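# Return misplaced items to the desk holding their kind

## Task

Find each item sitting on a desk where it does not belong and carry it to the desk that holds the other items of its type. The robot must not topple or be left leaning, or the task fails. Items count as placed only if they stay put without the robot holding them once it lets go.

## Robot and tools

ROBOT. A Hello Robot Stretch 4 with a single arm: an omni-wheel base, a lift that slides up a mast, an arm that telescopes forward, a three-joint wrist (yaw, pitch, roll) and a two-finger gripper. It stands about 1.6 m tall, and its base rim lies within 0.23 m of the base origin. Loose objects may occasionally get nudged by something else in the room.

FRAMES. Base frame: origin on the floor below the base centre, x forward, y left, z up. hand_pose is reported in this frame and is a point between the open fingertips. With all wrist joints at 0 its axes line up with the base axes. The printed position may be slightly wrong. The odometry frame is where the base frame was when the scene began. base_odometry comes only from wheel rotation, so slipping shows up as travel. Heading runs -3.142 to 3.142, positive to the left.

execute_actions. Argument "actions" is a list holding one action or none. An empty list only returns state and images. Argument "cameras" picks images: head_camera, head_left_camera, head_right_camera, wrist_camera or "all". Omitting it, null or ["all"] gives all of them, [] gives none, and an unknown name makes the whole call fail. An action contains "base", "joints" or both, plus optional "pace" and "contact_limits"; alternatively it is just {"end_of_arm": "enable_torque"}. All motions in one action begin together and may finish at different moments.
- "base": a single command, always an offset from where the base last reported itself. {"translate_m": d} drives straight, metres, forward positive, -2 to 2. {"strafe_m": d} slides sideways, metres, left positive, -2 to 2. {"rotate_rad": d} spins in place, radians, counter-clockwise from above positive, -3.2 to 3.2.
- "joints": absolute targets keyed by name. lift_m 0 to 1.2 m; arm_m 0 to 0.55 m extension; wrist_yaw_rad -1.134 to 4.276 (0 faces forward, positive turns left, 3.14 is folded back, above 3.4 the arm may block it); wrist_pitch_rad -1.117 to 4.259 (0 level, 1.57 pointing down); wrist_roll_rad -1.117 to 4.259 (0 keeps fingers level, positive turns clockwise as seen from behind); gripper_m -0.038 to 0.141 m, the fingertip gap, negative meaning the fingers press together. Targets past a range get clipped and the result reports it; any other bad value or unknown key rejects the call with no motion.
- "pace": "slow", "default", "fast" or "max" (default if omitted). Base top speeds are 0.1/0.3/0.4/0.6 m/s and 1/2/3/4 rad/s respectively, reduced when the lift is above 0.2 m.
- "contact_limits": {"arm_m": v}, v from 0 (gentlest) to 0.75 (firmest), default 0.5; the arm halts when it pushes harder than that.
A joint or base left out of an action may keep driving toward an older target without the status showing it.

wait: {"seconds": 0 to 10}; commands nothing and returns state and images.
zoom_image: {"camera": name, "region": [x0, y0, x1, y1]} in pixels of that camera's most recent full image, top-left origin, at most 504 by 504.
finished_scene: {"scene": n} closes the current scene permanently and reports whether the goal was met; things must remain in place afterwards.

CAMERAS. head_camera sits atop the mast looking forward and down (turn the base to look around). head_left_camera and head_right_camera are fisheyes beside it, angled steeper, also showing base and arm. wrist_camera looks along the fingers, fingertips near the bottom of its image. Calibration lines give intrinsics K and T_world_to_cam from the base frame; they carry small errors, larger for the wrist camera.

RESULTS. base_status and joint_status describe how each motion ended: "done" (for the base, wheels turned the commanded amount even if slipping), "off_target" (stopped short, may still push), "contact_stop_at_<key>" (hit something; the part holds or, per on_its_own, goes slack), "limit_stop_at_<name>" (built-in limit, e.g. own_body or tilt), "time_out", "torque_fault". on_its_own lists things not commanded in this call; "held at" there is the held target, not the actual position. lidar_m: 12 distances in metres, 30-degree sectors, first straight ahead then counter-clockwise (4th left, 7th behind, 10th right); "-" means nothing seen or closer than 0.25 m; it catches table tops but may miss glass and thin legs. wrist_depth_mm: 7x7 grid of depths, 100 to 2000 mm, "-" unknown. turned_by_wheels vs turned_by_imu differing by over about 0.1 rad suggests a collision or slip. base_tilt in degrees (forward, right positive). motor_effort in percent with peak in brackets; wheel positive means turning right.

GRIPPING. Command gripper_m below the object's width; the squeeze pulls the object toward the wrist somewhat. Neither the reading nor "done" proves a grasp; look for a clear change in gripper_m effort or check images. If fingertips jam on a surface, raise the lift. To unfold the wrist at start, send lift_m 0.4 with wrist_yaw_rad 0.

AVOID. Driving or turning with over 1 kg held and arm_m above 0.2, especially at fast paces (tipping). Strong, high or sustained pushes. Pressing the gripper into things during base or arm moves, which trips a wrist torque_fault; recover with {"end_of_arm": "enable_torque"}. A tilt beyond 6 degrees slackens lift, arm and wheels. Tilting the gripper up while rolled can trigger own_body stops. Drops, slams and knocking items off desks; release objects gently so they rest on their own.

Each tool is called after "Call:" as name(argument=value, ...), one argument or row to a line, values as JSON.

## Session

Call:
execute_actions(
  actions=[],
)

Scene clock: 0.00 s.
base_odometry: x=+0.000 y=+0.000 heading=+0.000 (m, m, rad; odometry frame)
turned_by_wheels: +0.000 (rad since the last result)
turned_by_imu: +0.000 (rad since the last result)
base_tilt: forward=+1.1 right=+0.2 (deg)
lidar_m: 0.84 0.89 1.71 1.58 1.23 0.87 0.86 0.90 1.25 1.31 1.20 0.89
base_status: not commanded
joint_positions: lift_m=+0.122 arm_m=-0.002 wrist_yaw_rad=+3.237 wrist_pitch_rad=+0.020 wrist_roll_rad=+0.010 gripper_m=+0.057
joint_status: not commanded
motor_effort: lift_m=+18 arm_m=+0 wrist_yaw_rad=-2 wrist_pitch_rad=-7 wrist_roll_rad=+0 gripper_m=-4 wheel_0=-1 wheel_1=+0 wheel_2=+0 (%)
hand_pose: x=-0.1265 y=+0.0596 z=+0.2941 quat_wxyz=(-0.048, -0.010, +0.004, +0.999) (m; base frame)
wrist_depth_mm: - - 135 960 931 931 904 / - - 133 976 931 891 891 / - - 132 240 931 917 891 / - 112 135 976 931 904 904 / 189 1008 1008 960 931 917 891 / 195 991 216 960 201 917 891 / 193 809 759 778 788 741 798
pictures: head_camera, head_left_camera, head_right_camera, wrist_camera
camera_calibration (this result's frames):
wrist_camera: T_world_to_cam=[[-0.147411, 0.988337, -0.0382123, -0.0502251], [0.0143746, -0.0364895, -0.999231, 0.355101], [-0.988971, -0.147847, -0.008828, 0.114329], [0, 0, 0, 1]] pos_world=[0.10056, 0.0795, 0.353918]
Images, in order (width x height): head_camera 420x560, head_left_camera 420x672, head_right_camera 420x672, wrist_camera 616x392.

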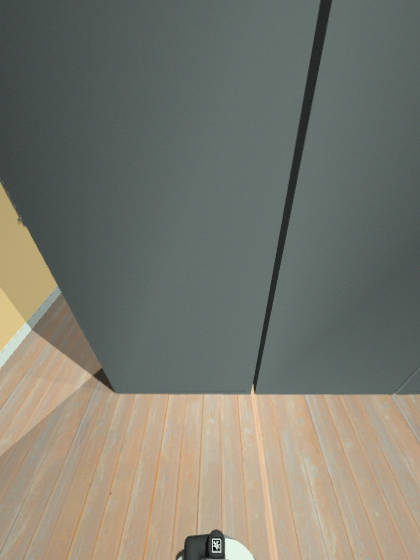

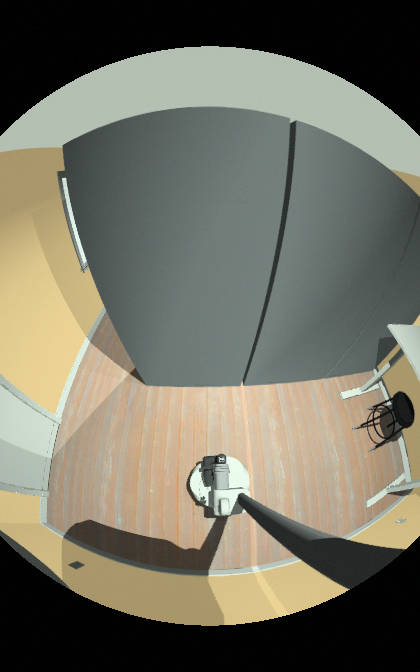

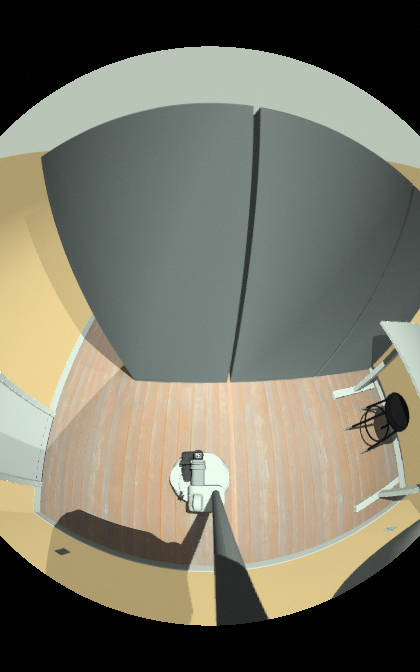

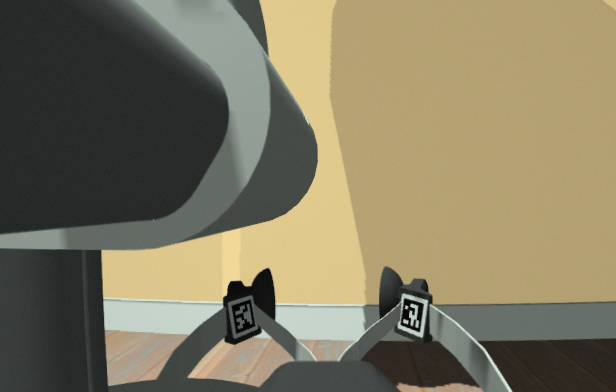

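Call:
execute_actions(
  actions=[
    {"base":{"rotate_rad":-1.56},"joints":{"lift_m":0.4,"wrist_yaw_rad":0,"gripper_m":0.141},"pace":"max"},
  ],
  cameras=["head_camera"],
)

Call:
zoom_image(
  camera="head_camera",
  region=[60,150,360,300],
)

Scene clock: 4.47 s.
base_odometry: x=+0.000 y=+0.000 heading=-1.560 (m, m, rad; odometry frame)
turned_by_wheels: -1.560 (rad since the last result)
turned_by_imu: -1.571 (rad since the last result)
base_tilt: forward=+1.1 right=+0.2 (deg)
lidar_m: 1.29 1.22 0.90 0.85 0.89 1.68 1.61 1.22 0.88 0.84 0.89 1.25
base_status: done
joint_positions: lift_m=+0.400 arm_m=-0.002 wrist_yaw_rad=+0.000 wrist_pitch_rad=+0.020 wrist_roll_rad=+0.010 gripper_m=+0.141
joint_status: all done
motor_effort: lift_m=+22(22) arm_m=+0(1) wrist_yaw_rad=-2(7) wrist_pitch_rad=-7(7) wrist_roll_rad=-1(0) gripper_m=+2(3) wheel_0=+4(17) wheel_1=+1(14) wheel_2=+0(9) (%)
hand_pose: x=+0.4574 y=-0.0873 z=+0.5721 quat_wxyz=(+1.000, +0.005, +0.010, +0.000) (m; base frame)
wrist_depth_mm: 1281 1863 1863 1921 1808 1661 1160 / 1229 1618 1863 1808 1808 1464 1138 / 1308 1397 1756 1808 1756 1537 1182 / 1281 1618 1863 1808 1808 1618 1182 / 1281 1537 1808 1808 1756 1499 1182 / 1255 1464 1182 1863 1808 193 1205 / 1255 1397 1397 150 1397 1281 1160
pictures: head_camera
Images, in order (width x height): head_camera 420x560.

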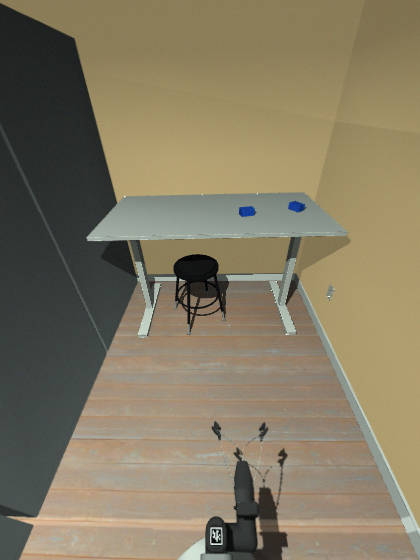

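Region (60, 150, 360, 300) of head_camera's 420x560 image, scaled by 1.680, with more detail than that image has.

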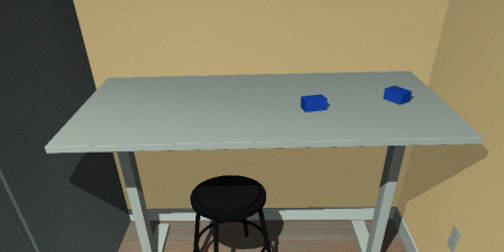

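Gap spans y≈0.68–1.6.

Call:
execute_actions(
  actions=[
    {"base":{"translate_m":-1.08},"pace":"max"},
  ],
  cameras=[],
)

Call:
execute_actions(
  actions=[
    {"base":{"rotate_rad":1.56},"pace":"max"},
  ],
  cameras=["head_camera"],
)

Scene clock: 10.30 s.
base_odometry: x=-0.011 y=+1.080 heading=-1.560 (m, m, rad; odometry frame)
turned_by_wheels: -0.001 (rad since the last result)
turned_by_imu: +0.003 (rad since the last result)
base_tilt: forward=+1.1 right=+0.2 (deg)
lidar_m: 2.38 1.20 0.95 2.10 0.76 0.50 0.51 0.54 0.76 0.86 0.90 1.21
base_status: done
joint_positions: lift_m=+0.400 arm_m=-0.002 wrist_yaw_rad=+0.000 wrist_pitch_rad=+0.020 wrist_roll_rad=+0.010 gripper_m=+0.141
joint_status: not commanded
motor_effort: lift_m=+21(21) arm_m=+0(0) wrist_yaw_rad=+0(2) wrist_pitch_rad=-6(7) wrist_roll_rad=+1(0) gripper_m=+0(2) wheel_0=-3(14) wheel_1=-1(11) wheel_2=-3(18) (%)
hand_pose: x=+0.4574 y=-0.0874 z=+0.5721 quat_wxyz=(+1.000, +0.005, +0.010, +0.000) (m; base frame)
wrist_depth_mm: 1255 1863 - - - 1708 1160 / 1308 1756 - - - 1756 1160 / 1281 1863 - - - 1708 1182 / 1281 1808 - - - 1756 1205 / 1281 1808 - - - 1708 1182 / 1281 1537 1756 - - 194 1205 / 1229 1397 1430 150 1336 1366 1160
pictures: none
No camera images: the call's "cameras" was empty. Leave "cameras" out to get every camera's image.

Scene clock: 11.93 s.
base_odometry: x=-0.011 y=+1.080 heading=-0.001 (m, m, rad; odometry frame)
turned_by_wheels: +1.559 (rad since the last result)
turned_by_imu: +1.573 (rad since the last result)
base_tilt: forward=+1.0 right=+0.1 (deg)
lidar_m: 2.11 0.79 0.49 0.51 0.56 0.75 0.86 0.90 1.22 2.39 1.22 0.97
base_status: done
joint_positions: lift_m=+0.400 arm_m=-0.002 wrist_yaw_rad=+0.000 wrist_pitch_rad=+0.020 wrist_roll_rad=+0.010 gripper_m=+0.141
joint_status: not commanded
motor_effort: lift_m=+22(21) arm_m=+0(0) wrist_yaw_rad=-1(3) wrist_pitch_rad=-7(7) wrist_roll_rad=-1(2) gripper_m=+0(1) wheel_0=-5(13) wheel_1=-3(10) wheel_2=+0(12) (%)
hand_pose: x=+0.4574 y=-0.0873 z=+0.5721 quat_wxyz=(+1.000, +0.005, +0.010, +0.000) (m; base frame)
wrist_depth_mm: 878 1255 - - - 683 603 / 891 1255 - - - 707 603 / 878 1255 - - - 699 609 / 891 1255 - - - 715 597 / 878 1255 - - - 715 609 / 866 1060 1756 - - 194 603 / 854 1118 1464 150 1366 715 615
pictures: head_camera
Images, in order (width x height): head_camera 420x560.

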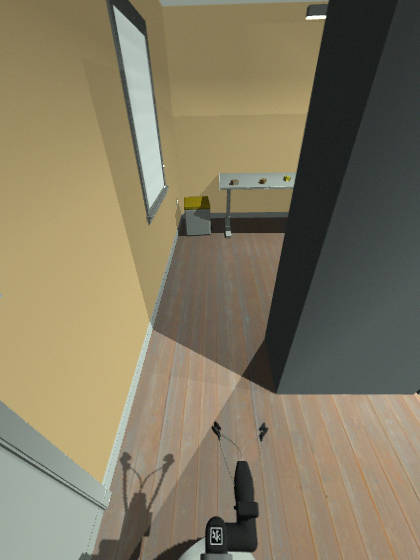

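Call:
execute_actions(
  actions=[
    {"base":{"translate_m":1.8},"joints":{"wrist_pitch_rad":0.5},"pace":"max"},
  ],
  cameras=["head_camera"],
)

Call:
execute_actions(
  actions=[
    {"base":{"rotate_rad":-0.95},"pace":"max"},
  ],
  cameras=["head_camera","head_left_camera"],
)

Call:
zoom_image(
  camera="head_camera",
  region=[0,120,420,320],
)

Scene clock: 21.63 s.
base_odometry: x=+1.789 y=+1.079 heading=-0.001 (m, m, rad; odometry frame)
turned_by_wheels: +0.000 (rad since the last result)
turned_by_imu: +0.001 (rad since the last result)
base_tilt: forward=+1.1 right=+0.1 (deg)
lidar_m: 1.29 0.76 0.54 0.53 0.58 0.80 2.18 0.62 0.71 1.91 1.83 1.33
base_status: done
joint_positions: lift_m=+0.400 arm_m=-0.002 wrist_yaw_rad=+0.000 wrist_pitch_rad=+0.502 wrist_roll_rad=+0.010 gripper_m=+0.141
joint_status: all done
motor_effort: lift_m=+21(21) arm_m=+0(1) wrist_yaw_rad=-1(1) wrist_pitch_rad=-6(7) wrist_roll_rad=+2(1) gripper_m=+0(4) wheel_0=+3(9) wheel_1=+2(9) wheel_2=+1(15) (%)
hand_pose: x=+0.4219 y=-0.0874 z=+0.4393 quat_wxyz=(+0.969, +0.005, +0.248, -0.001) (m; base frame)
wrist_depth_mm: 891 1255 1661 1661 1618 1576 1618 / 891 1138 1138 1708 1756 1756 1708 / 904 1205 1205 1661 1708 1708 1661 / 904 1205 1205 1255 1281 1255 1205 / 878 1025 1008 991 976 960 946 / 798 798 768 809 798 194 788 / 707 691 707 150 691 668 668
pictures: head_camera
Images, in order (width x height): head_camera 420x560.

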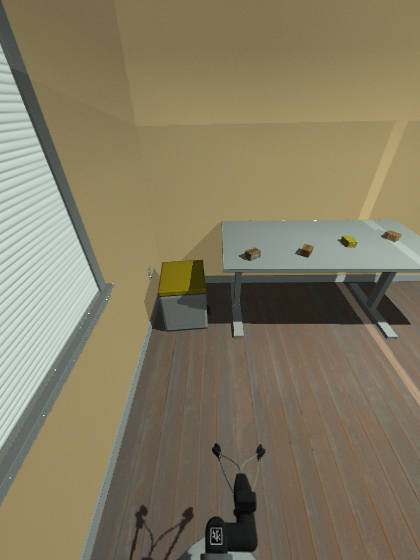

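Scene clock: 22.97 s.
base_odometry: x=+1.789 y=+1.079 heading=-0.950 (m, m, rad; odometry frame)
turned_by_wheels: -0.949 (rad since the last result)
turned_by_imu: -0.956 (rad since the last result)
base_tilt: forward=+1.1 right=+0.1 (deg)
lidar_m: 1.69 1.32 1.29 0.67 0.52 0.54 0.59 0.87 2.68 0.64 0.76 2.40
base_status: done
joint_positions: lift_m=+0.400 arm_m=-0.002 wrist_yaw_rad=+0.000 wrist_pitch_rad=+0.502 wrist_roll_rad=+0.010 gripper_m=+0.141
joint_status: not commanded
motor_effort: lift_m=+21(20) arm_m=-1(1) wrist_yaw_rad=-1(3) wrist_pitch_rad=-6(6) wrist_roll_rad=+1(0) gripper_m=+3(0) wheel_0=+6(10) wheel_1=+2(12) wheel_2=+1(14) (%)
hand_pose: x=+0.4219 y=-0.0874 z=+0.4393 quat_wxyz=(+0.969, +0.005, +0.248, -0.001) (m; base frame)
wrist_depth_mm: 1618 1921 - - - - - / 1756 - - - - - - / 1708 1863 1756 1756 1708 1661 1661 / 1366 1336 1281 1255 1255 1229 1205 / 1025 1025 991 1008 976 960 960 / 831 798 778 809 820 194 778 / 715 699 707 150 683 668 661
pictures: head_camera, head_left_camera
Images, in order (width x height): head_camera 420x560, head_left_camera 420x672.

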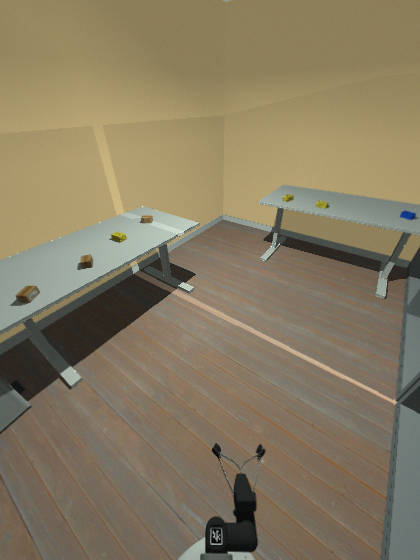

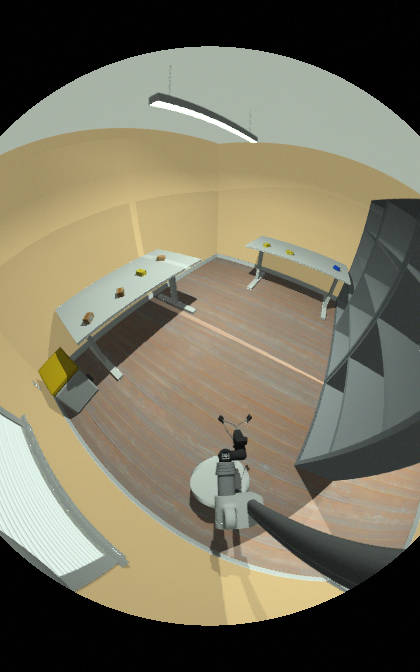

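Region (0, 120, 420, 320) of head_camera's 420x560 image, scaled by 1.200, with more detail than that image has; it fills the top 240 rows of this view, and the rest is white.

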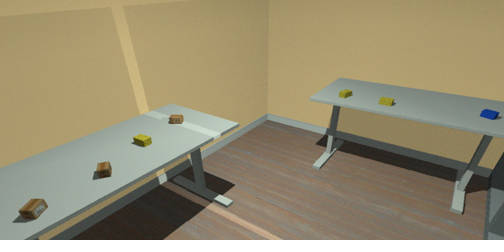

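Call:
execute_actions(
  actions=[
    {"base":{"translate_m":1.25},"joints":{"lift_m":0.8},"pace":"max"},
  ],
  cameras=[],
)

Call:
execute_actions(
  actions=[
    {"base":{"rotate_rad":1.05},"joints":{"arm_m":0.2},"pace":"max"},
  ],
)

Scene clock: 31.20 s.
base_odometry: x=+2.516 y=+0.063 heading=-0.949 (m, m, rad; odometry frame)
turned_by_wheels: +0.001 (rad since the last result)
turned_by_imu: +0.001 (rad since the last result)
base_tilt: forward=+1.1 right=+0.2 (deg)
lidar_m: 0.76 0.56 0.55 0.61 0.89 1.53 1.66 1.23 1.19 1.29 1.39 1.33
base_status: done
joint_positions: lift_m=+0.800 arm_m=-0.002 wrist_yaw_rad=+0.000 wrist_pitch_rad=+0.502 wrist_roll_rad=+0.010 gripper_m=+0.141
joint_status: all done
motor_effort: lift_m=+21(26) arm_m=-1(0) wrist_yaw_rad=-2(0) wrist_pitch_rad=-6(6) wrist_roll_rad=+0(1) gripper_m=+0(2) wheel_0=+6(16) wheel_1=+4(10) wheel_2=+2(17) (%)
hand_pose: x=+0.4219 y=-0.0874 z=+0.8392 quat_wxyz=(+0.969, +0.005, +0.248, -0.001) (m; base frame)
wrist_depth_mm: 1042 1205 1499 1983 1808 1618 1430 / 1098 1308 1537 - - 1499 1281 / 1098 1336 1708 - - 1708 1576 / 634 627 1708 - - 1863 1661 / 484 1430 1661 1618 1618 1576 1576 / 831 1366 1255 1397 1336 194 1308 / 1138 1118 1182 150 1138 1118 1098
pictures: none
No camera images: the call's "cameras" was empty. Leave "cameras" out to get every camera's image.

Scene clock: 32.87 s.
base_odometry: x=+2.516 y=+0.063 heading=+0.100 (m, m, rad; odometry frame)
turned_by_wheels: +1.049 (rad since the last result)
turned_by_imu: +1.058 (rad since the last result)
base_tilt: forward=+1.1 right=+0.1 (deg)
lidar_m: 0.56 0.60 0.95 1.53 1.67 1.21 1.18 1.28 1.37 1.35 0.74 0.56
base_status: done
joint_positions: lift_m=+0.800 arm_m=+0.199 wrist_yaw_rad=+0.000 wrist_pitch_rad=+0.502 wrist_roll_rad=+0.010 gripper_m=+0.141
joint_status: all done
motor_effort: lift_m=+21(21) arm_m=+7(7) wrist_yaw_rad=+0(1) wrist_pitch_rad=-5(6) wrist_roll_rad=+1(2) gripper_m=+3(1) wheel_0=-4(18) wheel_1=-2(10) wheel_2=-2(11) (%)
hand_pose: x=+0.6227 y=-0.0874 z=+0.8393 quat_wxyz=(+0.969, +0.005, +0.248, -0.001) (m; base frame)
wrist_depth_mm: 891 878 854 831 809 788 778 / 960 960 931 891 878 831 820 / 917 891 866 831 809 788 788 / 647 621 609 564 591 544 496 / 484 477 469 452 462 449 442 / 392 370 362 379 375 194 362 / 334 327 330 150 317 310 315
pictures: head_camera, head_left_camera, head_right_camera, wrist_camera
camera_calibration (this result's frames):
wrist_camera: T_world_to_cam=[[0.0293659, -0.997866, -0.0583228, -0.0404143], [-0.472386, 0.0375667, -0.880591, 1.0937], [0.880902, 0.0534102, -0.470275, 0.0787665], [0, 0, 0, 1]] pos_world=[0.448451, -0.0856217, 0.99779]
Images, in order (width x height): head_camera 420x560, head_left_camera 420x672, head_right_camera 420x672, wrist_camera 616x392.

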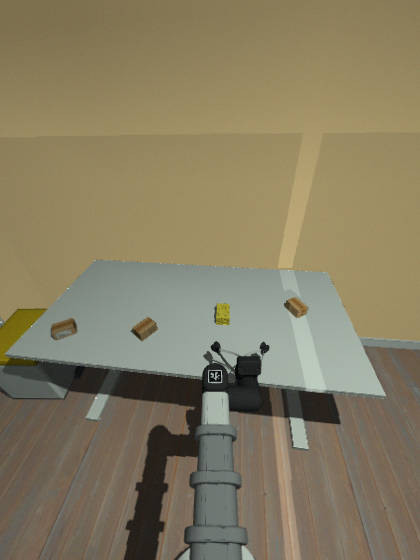

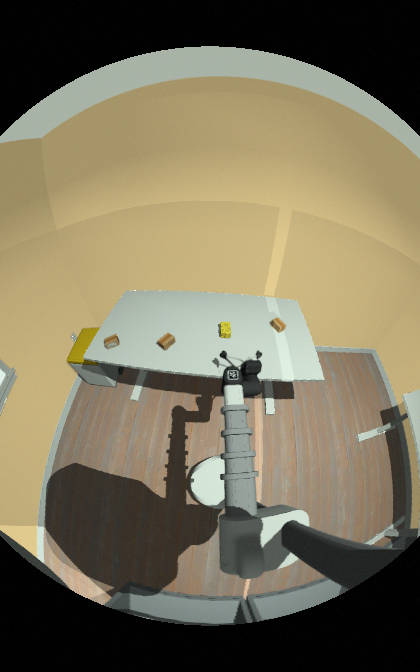

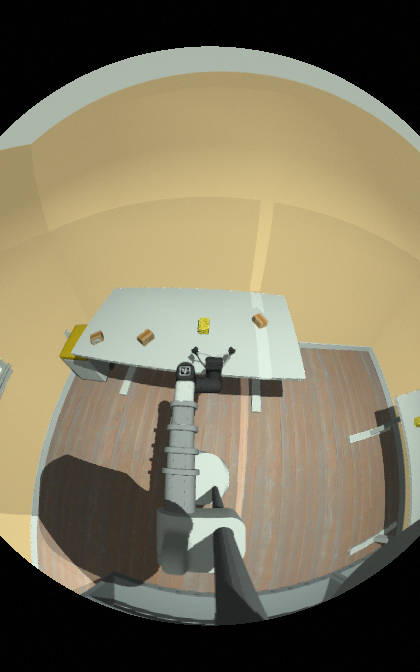

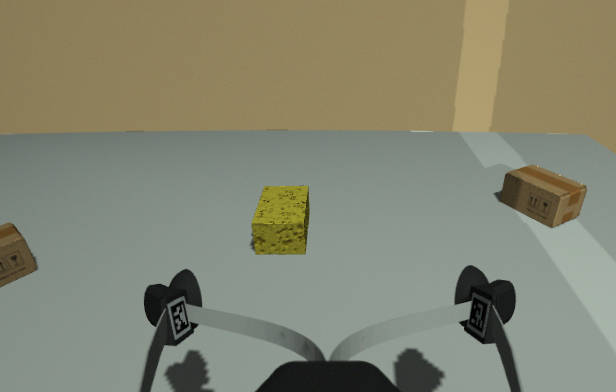

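Call:
execute_actions(
  actions=[
    {"base":{"strafe_m":0.055},"joints":{"arm_m":0.36,"lift_m":0.708},"pace":"fast"},
  ],
  cameras=["wrist_camera"],
)

Scene clock: 36.33 s.
base_odometry: x=+2.511 y=+0.118 heading=+0.100 (m, m, rad; odometry frame)
turned_by_wheels: +0.000 (rad since the last result)
turned_by_imu: +0.001 (rad since the last result)
base_tilt: forward=+1.1 right=+0.1 (deg)
lidar_m: 0.56 0.59 0.93 1.48 1.59 1.21 1.18 1.28 1.42 1.40 0.72 0.57
base_status: done
joint_positions: lift_m=+0.708 arm_m=+0.359 wrist_yaw_rad=+0.000 wrist_pitch_rad=+0.502 wrist_roll_rad=+0.010 gripper_m=+0.141
joint_status: all done
motor_effort: lift_m=+15(18) arm_m=+6(9) wrist_yaw_rad=-1(0) wrist_pitch_rad=-6(6) wrist_roll_rad=-1(2) gripper_m=+0(1) wheel_0=-4(16) wheel_1=+1(12) wheel_2=+0(1) (%)
hand_pose: x=+0.7827 y=-0.0874 z=+0.7477 quat_wxyz=(+0.969, +0.005, +0.248, -0.001) (m; base frame)
wrist_depth_mm: 741 732 707 683 668 654 640 / 798 788 759 732 723 691 676 / 621 597 569 559 539 525 521 / 427 415 410 320 387 384 375 / 327 322 317 272 296 303 297 / 262 252 240 255 251 194 243 / 223 218 222 150 212 208 209
pictures: wrist_camera
camera_calibration (this result's frames):
wrist_camera: T_world_to_cam=[[0.0292923, -0.997868, -0.0583276, -0.0504076], [-0.472526, 0.0375971, -0.880515, 1.08871], [0.88083, 0.0533536, -0.470417, -0.105065], [0, 0, 0, 1]] pos_world=[0.608463, -0.0856268, 0.906258]
Images, in order (width x height): wrist_camera 616x392.

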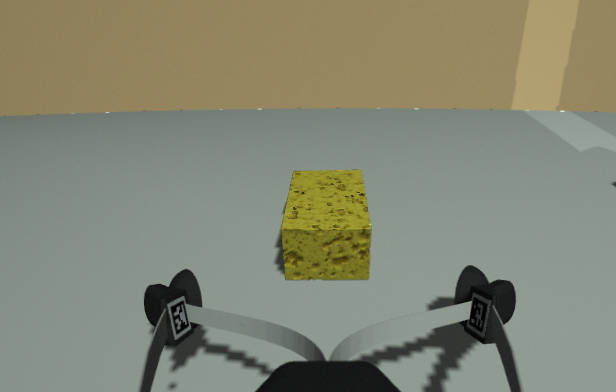

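Call:
execute_actions(
  actions=[
    {"joints":{"arm_m":0.445,"gripper_m":0.095},"pace":"fast"},
  ],
  cameras=["wrist_camera"],
)

Call:
execute_actions(
  actions=[
    {"joints":{"gripper_m":0.03}},
  ],
  cameras=[],
)

Call:
execute_actions(
  actions=[
    {"joints":{"lift_m":0.82},"pace":"fast"},
  ],
  cameras=["wrist_camera"],
)

Scene clock: 41.60 s.
base_odometry: x=+2.511 y=+0.118 heading=+0.100 (m, m, rad; odometry frame)
turned_by_wheels: +0.000 (rad since the last result)
turned_by_imu: +0.002 (rad since the last result)
base_tilt: forward=+1.1 right=+0.1 (deg)
lidar_m: 0.56 0.61 0.93 1.48 1.62 1.19 1.19 1.31 1.44 1.38 0.72 0.56
base_status: not commanded
joint_positions: lift_m=+0.708 arm_m=+0.444 wrist_yaw_rad=+0.000 wrist_pitch_rad=+0.502 wrist_roll_rad=+0.010 gripper_m=+0.095
joint_status: all done
motor_effort: lift_m=+15(15) arm_m=+6(7) wrist_yaw_rad=-1(2) wrist_pitch_rad=-6(6) wrist_roll_rad=+0(0) gripper_m=-1(2) wheel_0=-4(4) wheel_1=+1(1) wheel_2=+0(0) (%)
hand_pose: x=+0.8677 y=-0.0874 z=+0.7477 quat_wxyz=(+0.969, +0.005, +0.248, -0.001) (m; base frame)
wrist_depth_mm: 668 647 627 609 603 585 564 / 707 691 676 654 640 621 603 / 627 597 580 554 535 530 521 / 424 415 410 397 392 384 377 / 324 322 315 237 293 303 296 / 262 259 209 194 192 235 242 / 221 217 217 158 205 206 208
pictures: wrist_camera
camera_calibration (this result's frames):
wrist_camera: T_world_to_cam=[[0.0292372, -0.997869, -0.0583278, -0.0528627], [-0.472532, 0.0376229, -0.88051, 1.12886], [0.880829, 0.0533054, -0.470425, -0.179907], [0, 0, 0, 1]] pos_world=[0.693435, -0.0856311, 0.906258]
Images, in order (width x height): wrist_camera 616x392.

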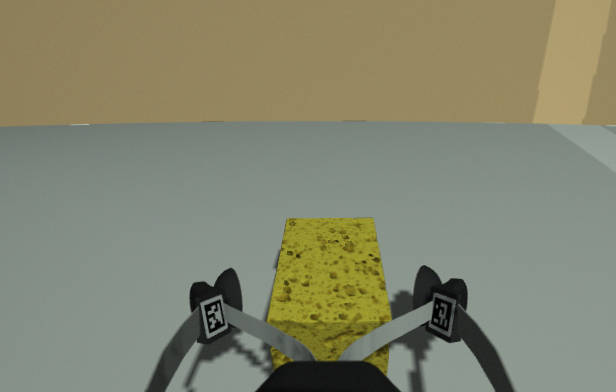

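Scene clock: 43.07 s.
base_odometry: x=+2.511 y=+0.118 heading=+0.100 (m, m, rad; odometry frame)
turned_by_wheels: +0.000 (rad since the last result)
turned_by_imu: +0.001 (rad since the last result)
base_tilt: forward=+1.1 right=+0.2 (deg)
lidar_m: 0.58 0.61 0.94 1.48 1.59 1.21 1.20 1.30 1.46 1.38 0.73 0.57
base_status: not commanded
joint_positions: lift_m=+0.708 arm_m=+0.444 wrist_yaw_rad=+0.000 wrist_pitch_rad=+0.502 wrist_roll_rad=+0.010 gripper_m=+0.030
joint_status: all done
motor_effort: lift_m=+15(15) arm_m=+6(6) wrist_yaw_rad=-2(2) wrist_pitch_rad=-6(6) wrist_roll_rad=+1(1) gripper_m=-17(14) wheel_0=-4(3) wheel_1=+1(1) wheel_2=+0(0) (%)
hand_pose: x=+0.8677 y=-0.0874 z=+0.7477 quat_wxyz=(+0.969, +0.005, +0.248, -0.001) (m; base frame)
wrist_depth_mm: 668 654 634 615 597 585 574 / 699 691 683 654 640 621 603 / 621 597 580 554 539 535 530 / 427 418 407 399 392 382 377 / 325 320 315 230 293 301 297 / 262 260 193 187 185 247 243 / 222 218 216 180 195 202 208
pictures: none
No camera images: the call's "cameras" was empty. Leave "cameras" out to get every camera's image.

Scene clock: 44.30 s.
base_odometry: x=+2.511 y=+0.118 heading=+0.100 (m, m, rad; odometry frame)
turned_by_wheels: +0.000 (rad since the last result)
turned_by_imu: +0.000 (rad since the last result)
base_tilt: forward=+1.1 right=+0.2 (deg)
lidar_m: 0.54 0.62 0.93 1.48 1.61 1.21 1.18 1.26 1.44 1.39 0.74 0.57
base_status: not commanded
joint_positions: lift_m=+0.820 arm_m=+0.444 wrist_yaw_rad=+0.000 wrist_pitch_rad=+0.502 wrist_roll_rad=+0.010 gripper_m=+0.030
joint_status: all done
motor_effort: lift_m=+23(24) arm_m=+6(6) wrist_yaw_rad=-1(2) wrist_pitch_rad=-5(6) wrist_roll_rad=+1(1) gripper_m=-16(16) wheel_0=-4(4) wheel_1=+1(1) wheel_2=+0(0) (%)
hand_pose: x=+0.8677 y=-0.0874 z=+0.8591 quat_wxyz=(+0.969, +0.005, +0.248, -0.001) (m; base frame)
wrist_depth_mm: 661 640 640 615 597 580 564 / 707 691 668 654 647 627 603 / 778 741 723 699 683 654 654 / 676 668 647 640 621 609 603 / 512 512 504 230 466 480 477 / 418 418 193 188 186 394 384 / 353 347 345 180 256 320 334
pictures: wrist_camera
camera_calibration (this result's frames):
wrist_camera: T_world_to_cam=[[0.0292349, -0.997869, -0.0583291, -0.0463651], [-0.472569, 0.0376228, -0.88049, 1.22691], [0.880808, 0.0533056, -0.470463, -0.127476], [0, 0, 0, 1]] pos_world=[0.693439, -0.0856311, 1.01761]
Images, in order (width x height): wrist_camera 616x392.

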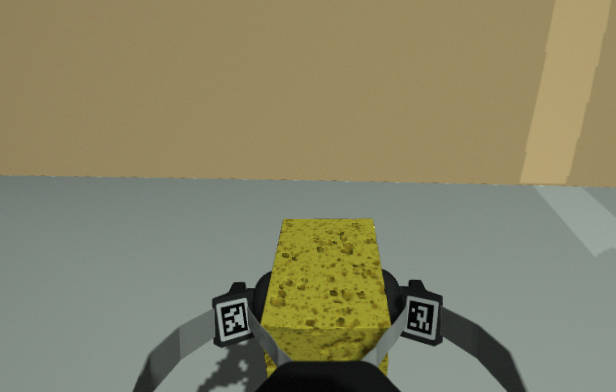

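Call:
execute_actions(
  actions=[
    {"base":{"rotate_rad":-2.1},"joints":{"arm_m":0.1},"pace":"fast"},
  ],
  cameras=[],
)

Call:
execute_actions(
  actions=[
    {"base":{"translate_m":0.95},"joints":{"wrist_yaw_rad":0.8,"arm_m":0.35},"pace":"max"},
  ],
)

Scene clock: 49.77 s.
base_odometry: x=+2.511 y=+0.118 heading=-1.999 (m, m, rad; odometry frame)
turned_by_wheels: -2.099 (rad since the last result)
turned_by_imu: -2.115 (rad since the last result)
base_tilt: forward=+1.0 right=+0.1 (deg)
lidar_m: 1.43 1.39 0.75 0.55 0.55 0.62 0.93 1.50 1.62 1.21 1.18 1.27
base_status: done
joint_positions: lift_m=+0.820 arm_m=+0.101 wrist_yaw_rad=+0.000 wrist_pitch_rad=+0.502 wrist_roll_rad=+0.010 gripper_m=+0.030
joint_status: all done
motor_effort: lift_m=+22(23) arm_m=-6(6) wrist_yaw_rad=+1(3) wrist_pitch_rad=-6(6) wrist_roll_rad=+1(1) gripper_m=-17(19) wheel_0=+5(11) wheel_1=+3(11) wheel_2=+3(9) (%)
hand_pose: x=+0.5249 y=-0.0875 z=+0.8591 quat_wxyz=(+0.969, +0.005, +0.248, -0.001) (m; base frame)
wrist_depth_mm: 1499 1618 1708 1863 - 1160 1281 / 1499 1618 1537 1464 - 1255 1308 / 1078 1661 - - - 1336 1255 / 1661 1921 - - - 1464 1042 / 1576 1756 1708 229 1499 1430 1397 / 1430 1397 193 187 186 1281 1182 / 1182 1182 1160 180 647 1118 1078
pictures: none
No camera images: the call's "cameras" was empty. Leave "cameras" out to get every camera's image.

Scene clock: 53.53 s.
base_odometry: x=+2.117 y=-0.747 heading=-1.998 (m, m, rad; odometry frame)
turned_by_wheels: +0.001 (rad since the last result)
turned_by_imu: +0.001 (rad since the last result)
base_tilt: forward=+1.1 right=+0.2 (deg)
lidar_m: 0.56 0.53 0.58 0.82 1.00 1.03 1.56 2.36 1.07 0.81 0.76 0.78
base_status: done
joint_positions: lift_m=+0.820 arm_m=+0.349 wrist_yaw_rad=+0.800 wrist_pitch_rad=+0.502 wrist_roll_rad=+0.010 gripper_m=+0.030
joint_status: all done
motor_effort: lift_m=+22(22) arm_m=+6(7) wrist_yaw_rad=+1(9) wrist_pitch_rad=-6(7) wrist_roll_rad=+1(2) gripper_m=-15(10) wheel_0=+5(5) wheel_1=+4(10) wheel_2=+0(12) (%)
hand_pose: x=+0.7587 y=+0.1205 z=+0.8591 quat_wxyz=(+0.893, -0.092, +0.231, +0.376) (m; base frame)
wrist_depth_mm: 1042 946 866 778 732 668 634 / 1118 976 904 831 759 699 661 / 991 960 931 854 798 750 683 / 683 668 654 647 627 615 597 / 521 517 504 230 469 480 469 / 413 415 193 187 186 392 387 / 357 351 347 180 254 320 334
pictures: head_camera, head_left_camera, head_right_camera, wrist_camera
camera_calibration (this result's frames):
wrist_camera: T_world_to_cam=[[0.736046, -0.674414, -0.0583279, -0.410994], [-0.356312, -0.312724, -0.88048, 1.12162], [0.575568, 0.668857, -0.470481, 0.114891], [0, 0, 0, 1]] pos_world=[0.636029, -0.0032692, 1.01764]
Images, in order (width x height): head_camera 420x560, head_left_camera 420x672, head_right_camera 420x672, wrist_camera 616x392.

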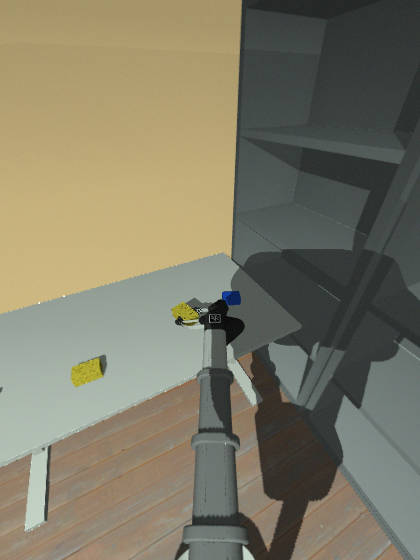

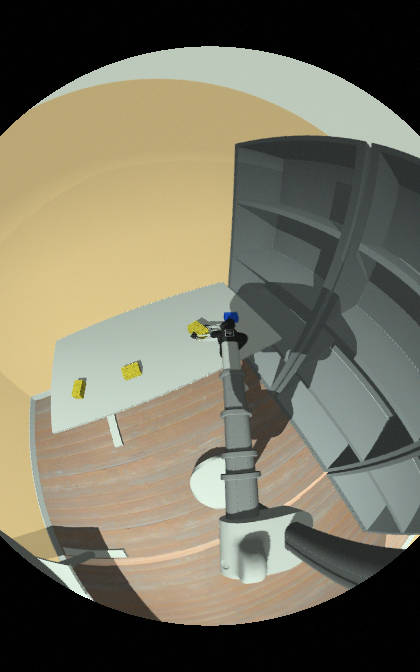

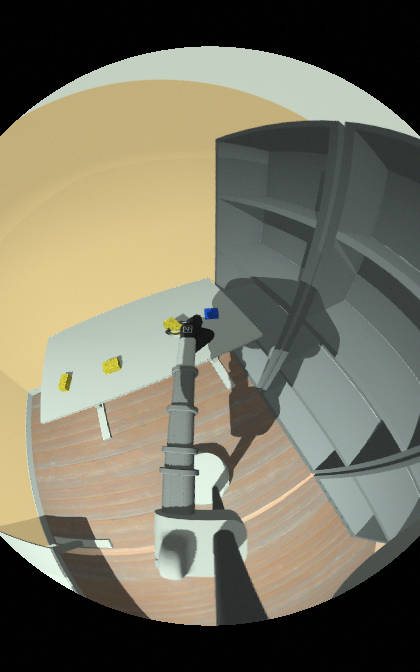

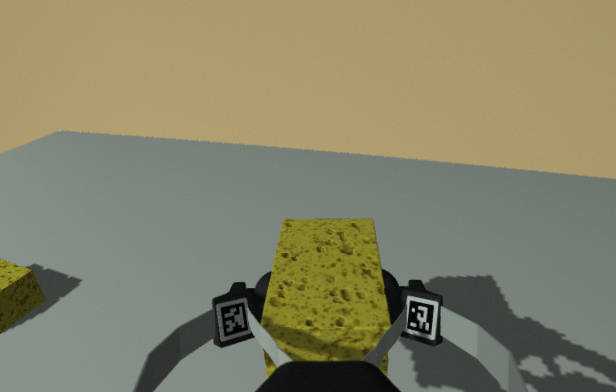

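Good spot; blue is nicely in line too.

Call:
execute_actions(
  actions=[
    {"joints":{"lift_m":0.708},"pace":"slow"},
  ],
  cameras=[],
)

Call:
execute_actions(
  actions=[
    {"joints":{"gripper_m":0.09}},
  ],
  cameras=[],
)

Call:
execute_actions(
  actions=[
    {"joints":{"lift_m":0.79,"gripper_m":0.141},"pace":"fast"},
  ],
  cameras=["wrist_camera"],
)

Call:
execute_actions(
  actions=[
    {"base":{"translate_m":0.08},"joints":{"wrist_yaw_rad":0},"pace":"fast"},
  ],
)

Scene clock: 60.00 s.
base_odometry: x=+2.117 y=-0.747 heading=-1.998 (m, m, rad; odometry frame)
turned_by_wheels: +0.000 (rad since the last result)
turned_by_imu: +0.002 (rad since the last result)
base_tilt: forward=+1.1 right=+0.2 (deg)
lidar_m: 0.55 0.53 0.58 0.84 0.99 1.05 1.58 2.35 1.06 0.81 0.77 0.75
base_status: not commanded
joint_positions: lift_m=+0.708 arm_m=+0.349 wrist_yaw_rad=+0.800 wrist_pitch_rad=+0.502 wrist_roll_rad=+0.010 gripper_m=+0.030
joint_status: all done
motor_effort: lift_m=+14(22) arm_m=+6(6) wrist_yaw_rad=+1(0) wrist_pitch_rad=-6(6) wrist_roll_rad=+2(1) gripper_m=-15(12) wheel_0=+5(5) wheel_1=+4(4) wheel_2=+0(0) (%)
hand_pose: x=+0.7587 y=+0.1205 z=+0.7477 quat_wxyz=(+0.893, -0.092, +0.231, +0.376) (m; base frame)
wrist_depth_mm: 1025 946 854 768 723 668 627 / 1098 960 904 820 750 707 661 / 621 603 574 559 544 525 525 / 433 418 410 399 394 379 377 / 325 324 319 230 296 301 296 / 263 262 193 188 186 247 242 / 223 219 216 179 194 200 208
pictures: none
No camera images: the call's "cameras" was empty. Leave "cameras" out to get every camera's image.

Scene clock: 61.40 s.
base_odometry: x=+2.117 y=-0.747 heading=-1.998 (m, m, rad; odometry frame)
turned_by_wheels: +0.000 (rad since the last result)
turned_by_imu: +0.001 (rad since the last result)
base_tilt: forward=+1.0 right=+0.1 (deg)
lidar_m: 0.56 0.53 0.58 0.83 1.01 1.06 1.58 2.33 1.06 0.79 0.78 0.76
base_status: not commanded
joint_positions: lift_m=+0.708 arm_m=+0.349 wrist_yaw_rad=+0.800 wrist_pitch_rad=+0.502 wrist_roll_rad=+0.010 gripper_m=+0.090
joint_status: all done
motor_effort: lift_m=+14(14) arm_m=+6(7) wrist_yaw_rad=-1(2) wrist_pitch_rad=-6(7) wrist_roll_rad=-1(0) gripper_m=-2(15) wheel_0=+5(5) wheel_1=+4(4) wheel_2=+0(0) (%)
hand_pose: x=+0.7587 y=+0.1205 z=+0.7477 quat_wxyz=(+0.893, -0.092, +0.231, +0.376) (m; base frame)
wrist_depth_mm: 1025 946 866 768 723 661 627 / 1078 976 904 809 750 707 661 / 627 603 574 559 554 530 521 / 430 418 413 399 394 384 377 / 327 322 319 238 293 300 296 / 263 260 198 194 191 237 243 / 222 219 216 158 206 204 208
pictures: none
No camera images: the call's "cameras" was empty. Leave "cameras" out to get every camera's image.

Scene clock: 62.93 s.
base_odometry: x=+2.117 y=-0.747 heading=-1.998 (m, m, rad; odometry frame)
turned_by_wheels: +0.000 (rad since the last result)
turned_by_imu: +0.001 (rad since the last result)
base_tilt: forward=+1.0 right=+0.2 (deg)
lidar_m: 0.55 0.54 0.57 0.82 1.00 1.06 1.55 2.35 1.04 0.80 0.77 0.76
base_status: not commanded
joint_positions: lift_m=+0.790 arm_m=+0.349 wrist_yaw_rad=+0.800 wrist_pitch_rad=+0.502 wrist_roll_rad=+0.010 gripper_m=+0.141
joint_status: all done
motor_effort: lift_m=+23(24) arm_m=+6(6) wrist_yaw_rad=+0(1) wrist_pitch_rad=-6(6) wrist_roll_rad=-1(0) gripper_m=-2(0) wheel_0=+5(4) wheel_1=+4(4) wheel_2=+0(0) (%)
hand_pose: x=+0.7587 y=+0.1205 z=+0.8291 quat_wxyz=(+0.893, -0.092, +0.231, +0.376) (m; base frame)
wrist_depth_mm: 1042 946 854 768 715 661 627 / 1118 1008 917 831 768 715 654 / 878 854 820 798 788 732 676 / 615 603 591 580 564 549 539 / 469 466 459 452 439 436 424 / 377 359 345 355 362 193 349 / 319 314 317 150 301 300 301
pictures: wrist_camera
camera_calibration (this result's frames):
wrist_camera: T_world_to_cam=[[0.736046, -0.674414, -0.0583279, -0.41275], [-0.356312, -0.312723, -0.880481, 1.09517], [0.575568, 0.668857, -0.47048, 0.100756], [0, 0, 0, 1]] pos_world=[0.636035, -0.0032692, 0.987609]
Images, in order (width x height): wrist_camera 616x392.

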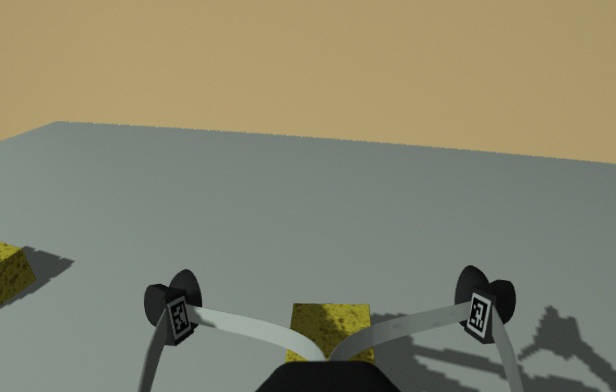

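Scene clock: 64.17 s.
base_odometry: x=+2.084 y=-0.819 heading=-1.997 (m, m, rad; odometry frame)
turned_by_wheels: +0.001 (rad since the last result)
turned_by_imu: +0.001 (rad since the last result)
base_tilt: forward=+1.1 right=+0.2 (deg)
lidar_m: 0.49 0.46 0.49 0.73 1.04 1.06 1.59 2.41 0.99 0.76 0.73 0.67
base_status: done
joint_positions: lift_m=+0.790 arm_m=+0.349 wrist_yaw_rad=+0.000 wrist_pitch_rad=+0.502 wrist_roll_rad=+0.010 gripper_m=+0.141
joint_status: all done
motor_effort: lift_m=+23(22) arm_m=+6(6) wrist_yaw_rad=-1(5) wrist_pitch_rad=-6(7) wrist_roll_rad=+3(2) gripper_m=-2(3) wheel_0=+5(8) wheel_1=+3(9) wheel_2=+1(12) (%)
hand_pose: x=+0.7727 y=-0.0873 z=+0.8291 quat_wxyz=(+0.969, +0.005, +0.248, -0.001) (m; base frame)
wrist_depth_mm: 615 676 732 788 820 891 768 / 647 699 759 831 878 946 831 / 683 741 778 798 946 1008 854 / 603 597 585 574 564 946 842 / 466 466 455 375 436 433 715 / 379 362 343 364 359 193 349 / 317 314 317 150 303 297 301
pictures: head_camera, head_left_camera, head_right_camera, wrist_camera
camera_calibration (this result's frames):
wrist_camera: T_world_to_cam=[[0.029374, -0.997865, -0.0583278, -0.0454122], [-0.472592, 0.0375547, -0.880481, 1.15563], [0.880791, 0.0534285, -0.47048, -0.0579198], [0, 0, 0, 1]] pos_world=[0.598491, -0.08562, 0.98761]
Images, in order (width x height): head_camera 420x560, head_left_camera 420x672, head_right_camera 420x672, wrist_camera 616x392.

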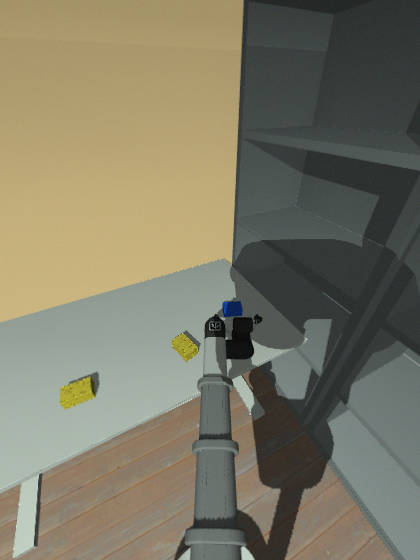

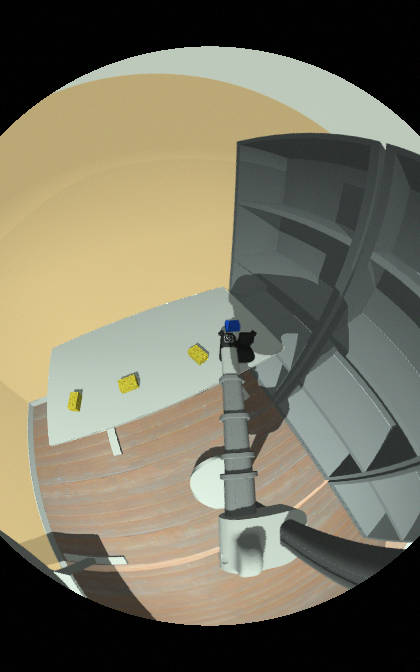

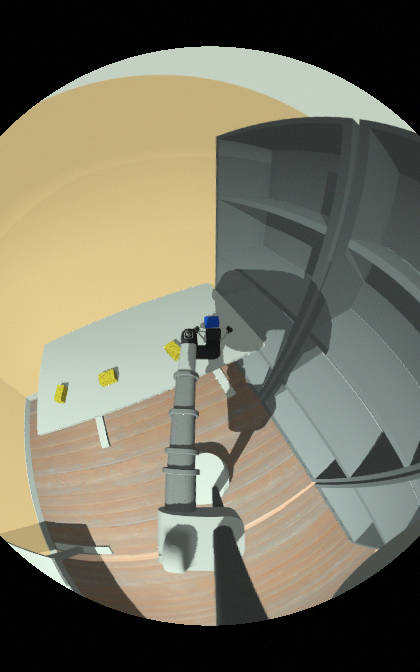

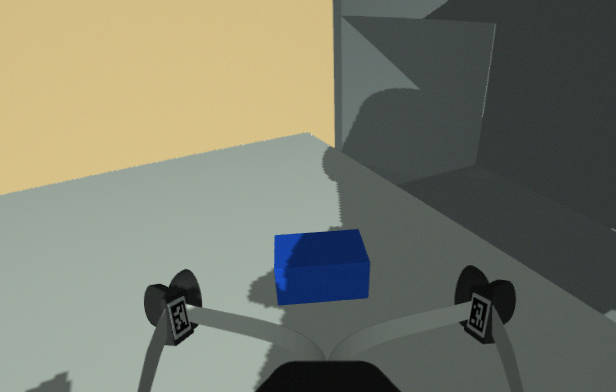

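Call:
execute_actions(
  actions=[
    {"joints":{"lift_m":0.709,"arm_m":0.472,"wrist_yaw_rad":0.04}},
  ],
  cameras=["wrist_camera"],
)

Scene clock: 67.73 s.
base_odometry: x=+2.084 y=-0.819 heading=-1.997 (m, m, rad; odometry frame)
turned_by_wheels: +0.000 (rad since the last result)
turned_by_imu: +0.001 (rad since the last result)
base_tilt: forward=+1.1 right=+0.2 (deg)
lidar_m: 0.50 0.47 0.51 0.75 1.03 1.08 1.60 2.42 0.98 0.75 0.74 0.66
base_status: not commanded
joint_positions: lift_m=+0.709 arm_m=+0.471 wrist_yaw_rad=+0.040 wrist_pitch_rad=+0.502 wrist_roll_rad=+0.010 gripper_m=+0.141
joint_status: all done
motor_effort: lift_m=+14(21) arm_m=+6(7) wrist_yaw_rad=+0(4) wrist_pitch_rad=-6(6) wrist_roll_rad=+2(1) gripper_m=+1(2) wheel_0=+5(6) wheel_1=+3(3) wheel_2=+1(2) (%)
hand_pose: x=+0.8980 y=-0.0772 z=+0.7488 quat_wxyz=(+0.968, +0.000, +0.248, +0.018) (m; base frame)
wrist_depth_mm: 525 569 627 668 683 750 768 / 559 591 647 707 732 798 788 / 574 603 580 559 750 878 831 / 430 421 410 404 394 723 750 / 324 324 319 239 246 303 298 / 263 252 214 211 208 194 243 / 224 220 221 150 213 209 210
pictures: wrist_camera
camera_calibration (this result's frames):
wrist_camera: T_world_to_cam=[[0.0690635, -0.995906, -0.0583269, -0.0791497], [-0.473686, 0.0187188, -0.880495, 1.14326], [0.877982, 0.0884387, -0.470454, -0.201315], [0, 0, 0, 1]] pos_world=[0.723763, -0.082422, 0.907306]
Images, in order (width x height): wrist_camera 616x392.

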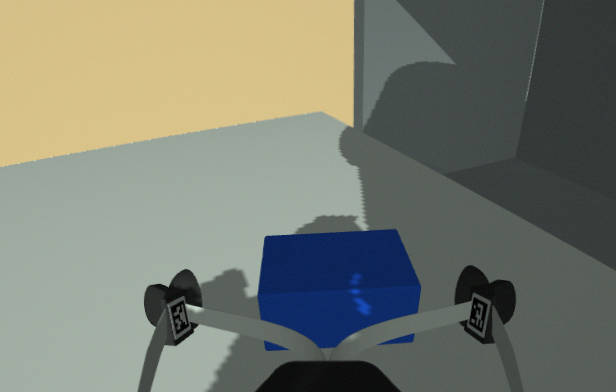

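Call:
execute_actions(
  actions=[
    {"joints":{"gripper_m":0.05,"arm_m":0.48}},
  ],
  cameras=["wrist_camera"],
)

Call:
execute_actions(
  actions=[
    {"joints":{"lift_m":0.77},"pace":"fast"},
  ],
  cameras=["wrist_camera"],
)

Scene clock: 73.20 s.
base_odometry: x=+2.084 y=-0.819 heading=-1.997 (m, m, rad; odometry frame)
turned_by_wheels: +0.000 (rad since the last result)
turned_by_imu: +0.002 (rad since the last result)
base_tilt: forward=+1.2 right=+0.1 (deg)
lidar_m: 0.50 0.47 0.51 0.72 1.07 1.07 1.60 2.44 0.99 0.75 0.72 0.67
base_status: not commanded
joint_positions: lift_m=+0.709 arm_m=+0.479 wrist_yaw_rad=+0.040 wrist_pitch_rad=+0.502 wrist_roll_rad=+0.010 gripper_m=+0.050
joint_status: all done
motor_effort: lift_m=+14(14) arm_m=+7(8) wrist_yaw_rad=-1(1) wrist_pitch_rad=-7(6) wrist_roll_rad=+0(1) gripper_m=-18(14) wheel_0=+5(5) wheel_1=+3(3) wheel_2=+1(1) (%)
hand_pose: x=+0.9060 y=-0.0772 z=+0.7488 quat_wxyz=(+0.968, +0.000, +0.248, +0.018) (m; base frame)
wrist_depth_mm: 525 559 609 668 668 741 759 / 554 591 647 715 715 798 778 / 569 597 574 559 759 854 809 / 427 421 407 402 392 723 750 / 325 325 315 229 281 303 298 / 263 260 192 195 191 238 244 / 223 212 213 199 203 203 211
pictures: wrist_camera
camera_calibration (this result's frames):
wrist_camera: T_world_to_cam=[[0.069, -0.99591, -0.0583275, -0.0796609], [-0.473705, 0.0187475, -0.880484, 1.14705], [0.877977, 0.0883834, -0.470474, -0.208324], [0, 0, 0, 1]] pos_world=[0.731765, -0.0824271, 0.907304]
Images, in order (width x height): wrist_camera 616x392.

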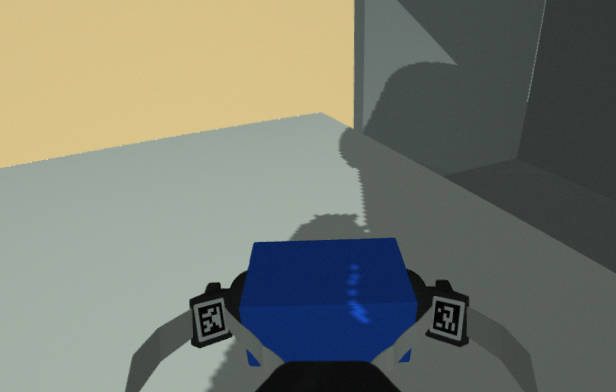

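Scene clock: 74.17 s.
base_odometry: x=+2.084 y=-0.819 heading=-1.997 (m, m, rad; odometry frame)
turned_by_wheels: +0.000 (rad since the last result)
turned_by_imu: +0.000 (rad since the last result)
base_tilt: forward=+1.2 right=+0.2 (deg)
lidar_m: 0.51 0.48 0.51 0.74 1.05 1.06 1.59 2.41 0.97 0.75 0.73 0.67
base_status: not commanded
joint_positions: lift_m=+0.770 arm_m=+0.479 wrist_yaw_rad=+0.040 wrist_pitch_rad=+0.502 wrist_roll_rad=+0.010 gripper_m=+0.050
joint_status: all done
motor_effort: lift_m=+22(24) arm_m=+6(6) wrist_yaw_rad=+1(0) wrist_pitch_rad=-7(7) wrist_roll_rad=+2(0) gripper_m=-17(17) wheel_0=+6(6) wheel_1=+3(3) wheel_2=+2(1) (%)
hand_pose: x=+0.9059 y=-0.0772 z=+0.8090 quat_wxyz=(+0.968, +0.000, +0.249, +0.018) (m; base frame)
wrist_depth_mm: 525 564 615 654 683 750 768 / 549 591 640 699 715 778 778 / 580 627 668 715 778 878 809 / 574 554 544 530 591 904 831 / 433 424 418 229 373 661 683 / 347 345 192 194 191 315 330 / 294 281 285 199 203 268 281
pictures: wrist_camera
camera_calibration (this result's frames):
wrist_camera: T_world_to_cam=[[0.0689844, -0.995911, -0.0583353, -0.0761252], [-0.47394, 0.0187381, -0.880358, 1.2002], [0.877851, 0.0883784, -0.470709, -0.179643], [0, 0, 0, 1]] pos_world=[0.731773, -0.0824268, 0.967604]
Images, in order (width x height): wrist_camera 616x392.

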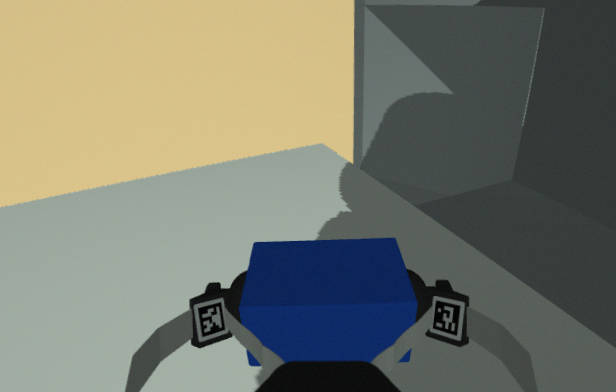

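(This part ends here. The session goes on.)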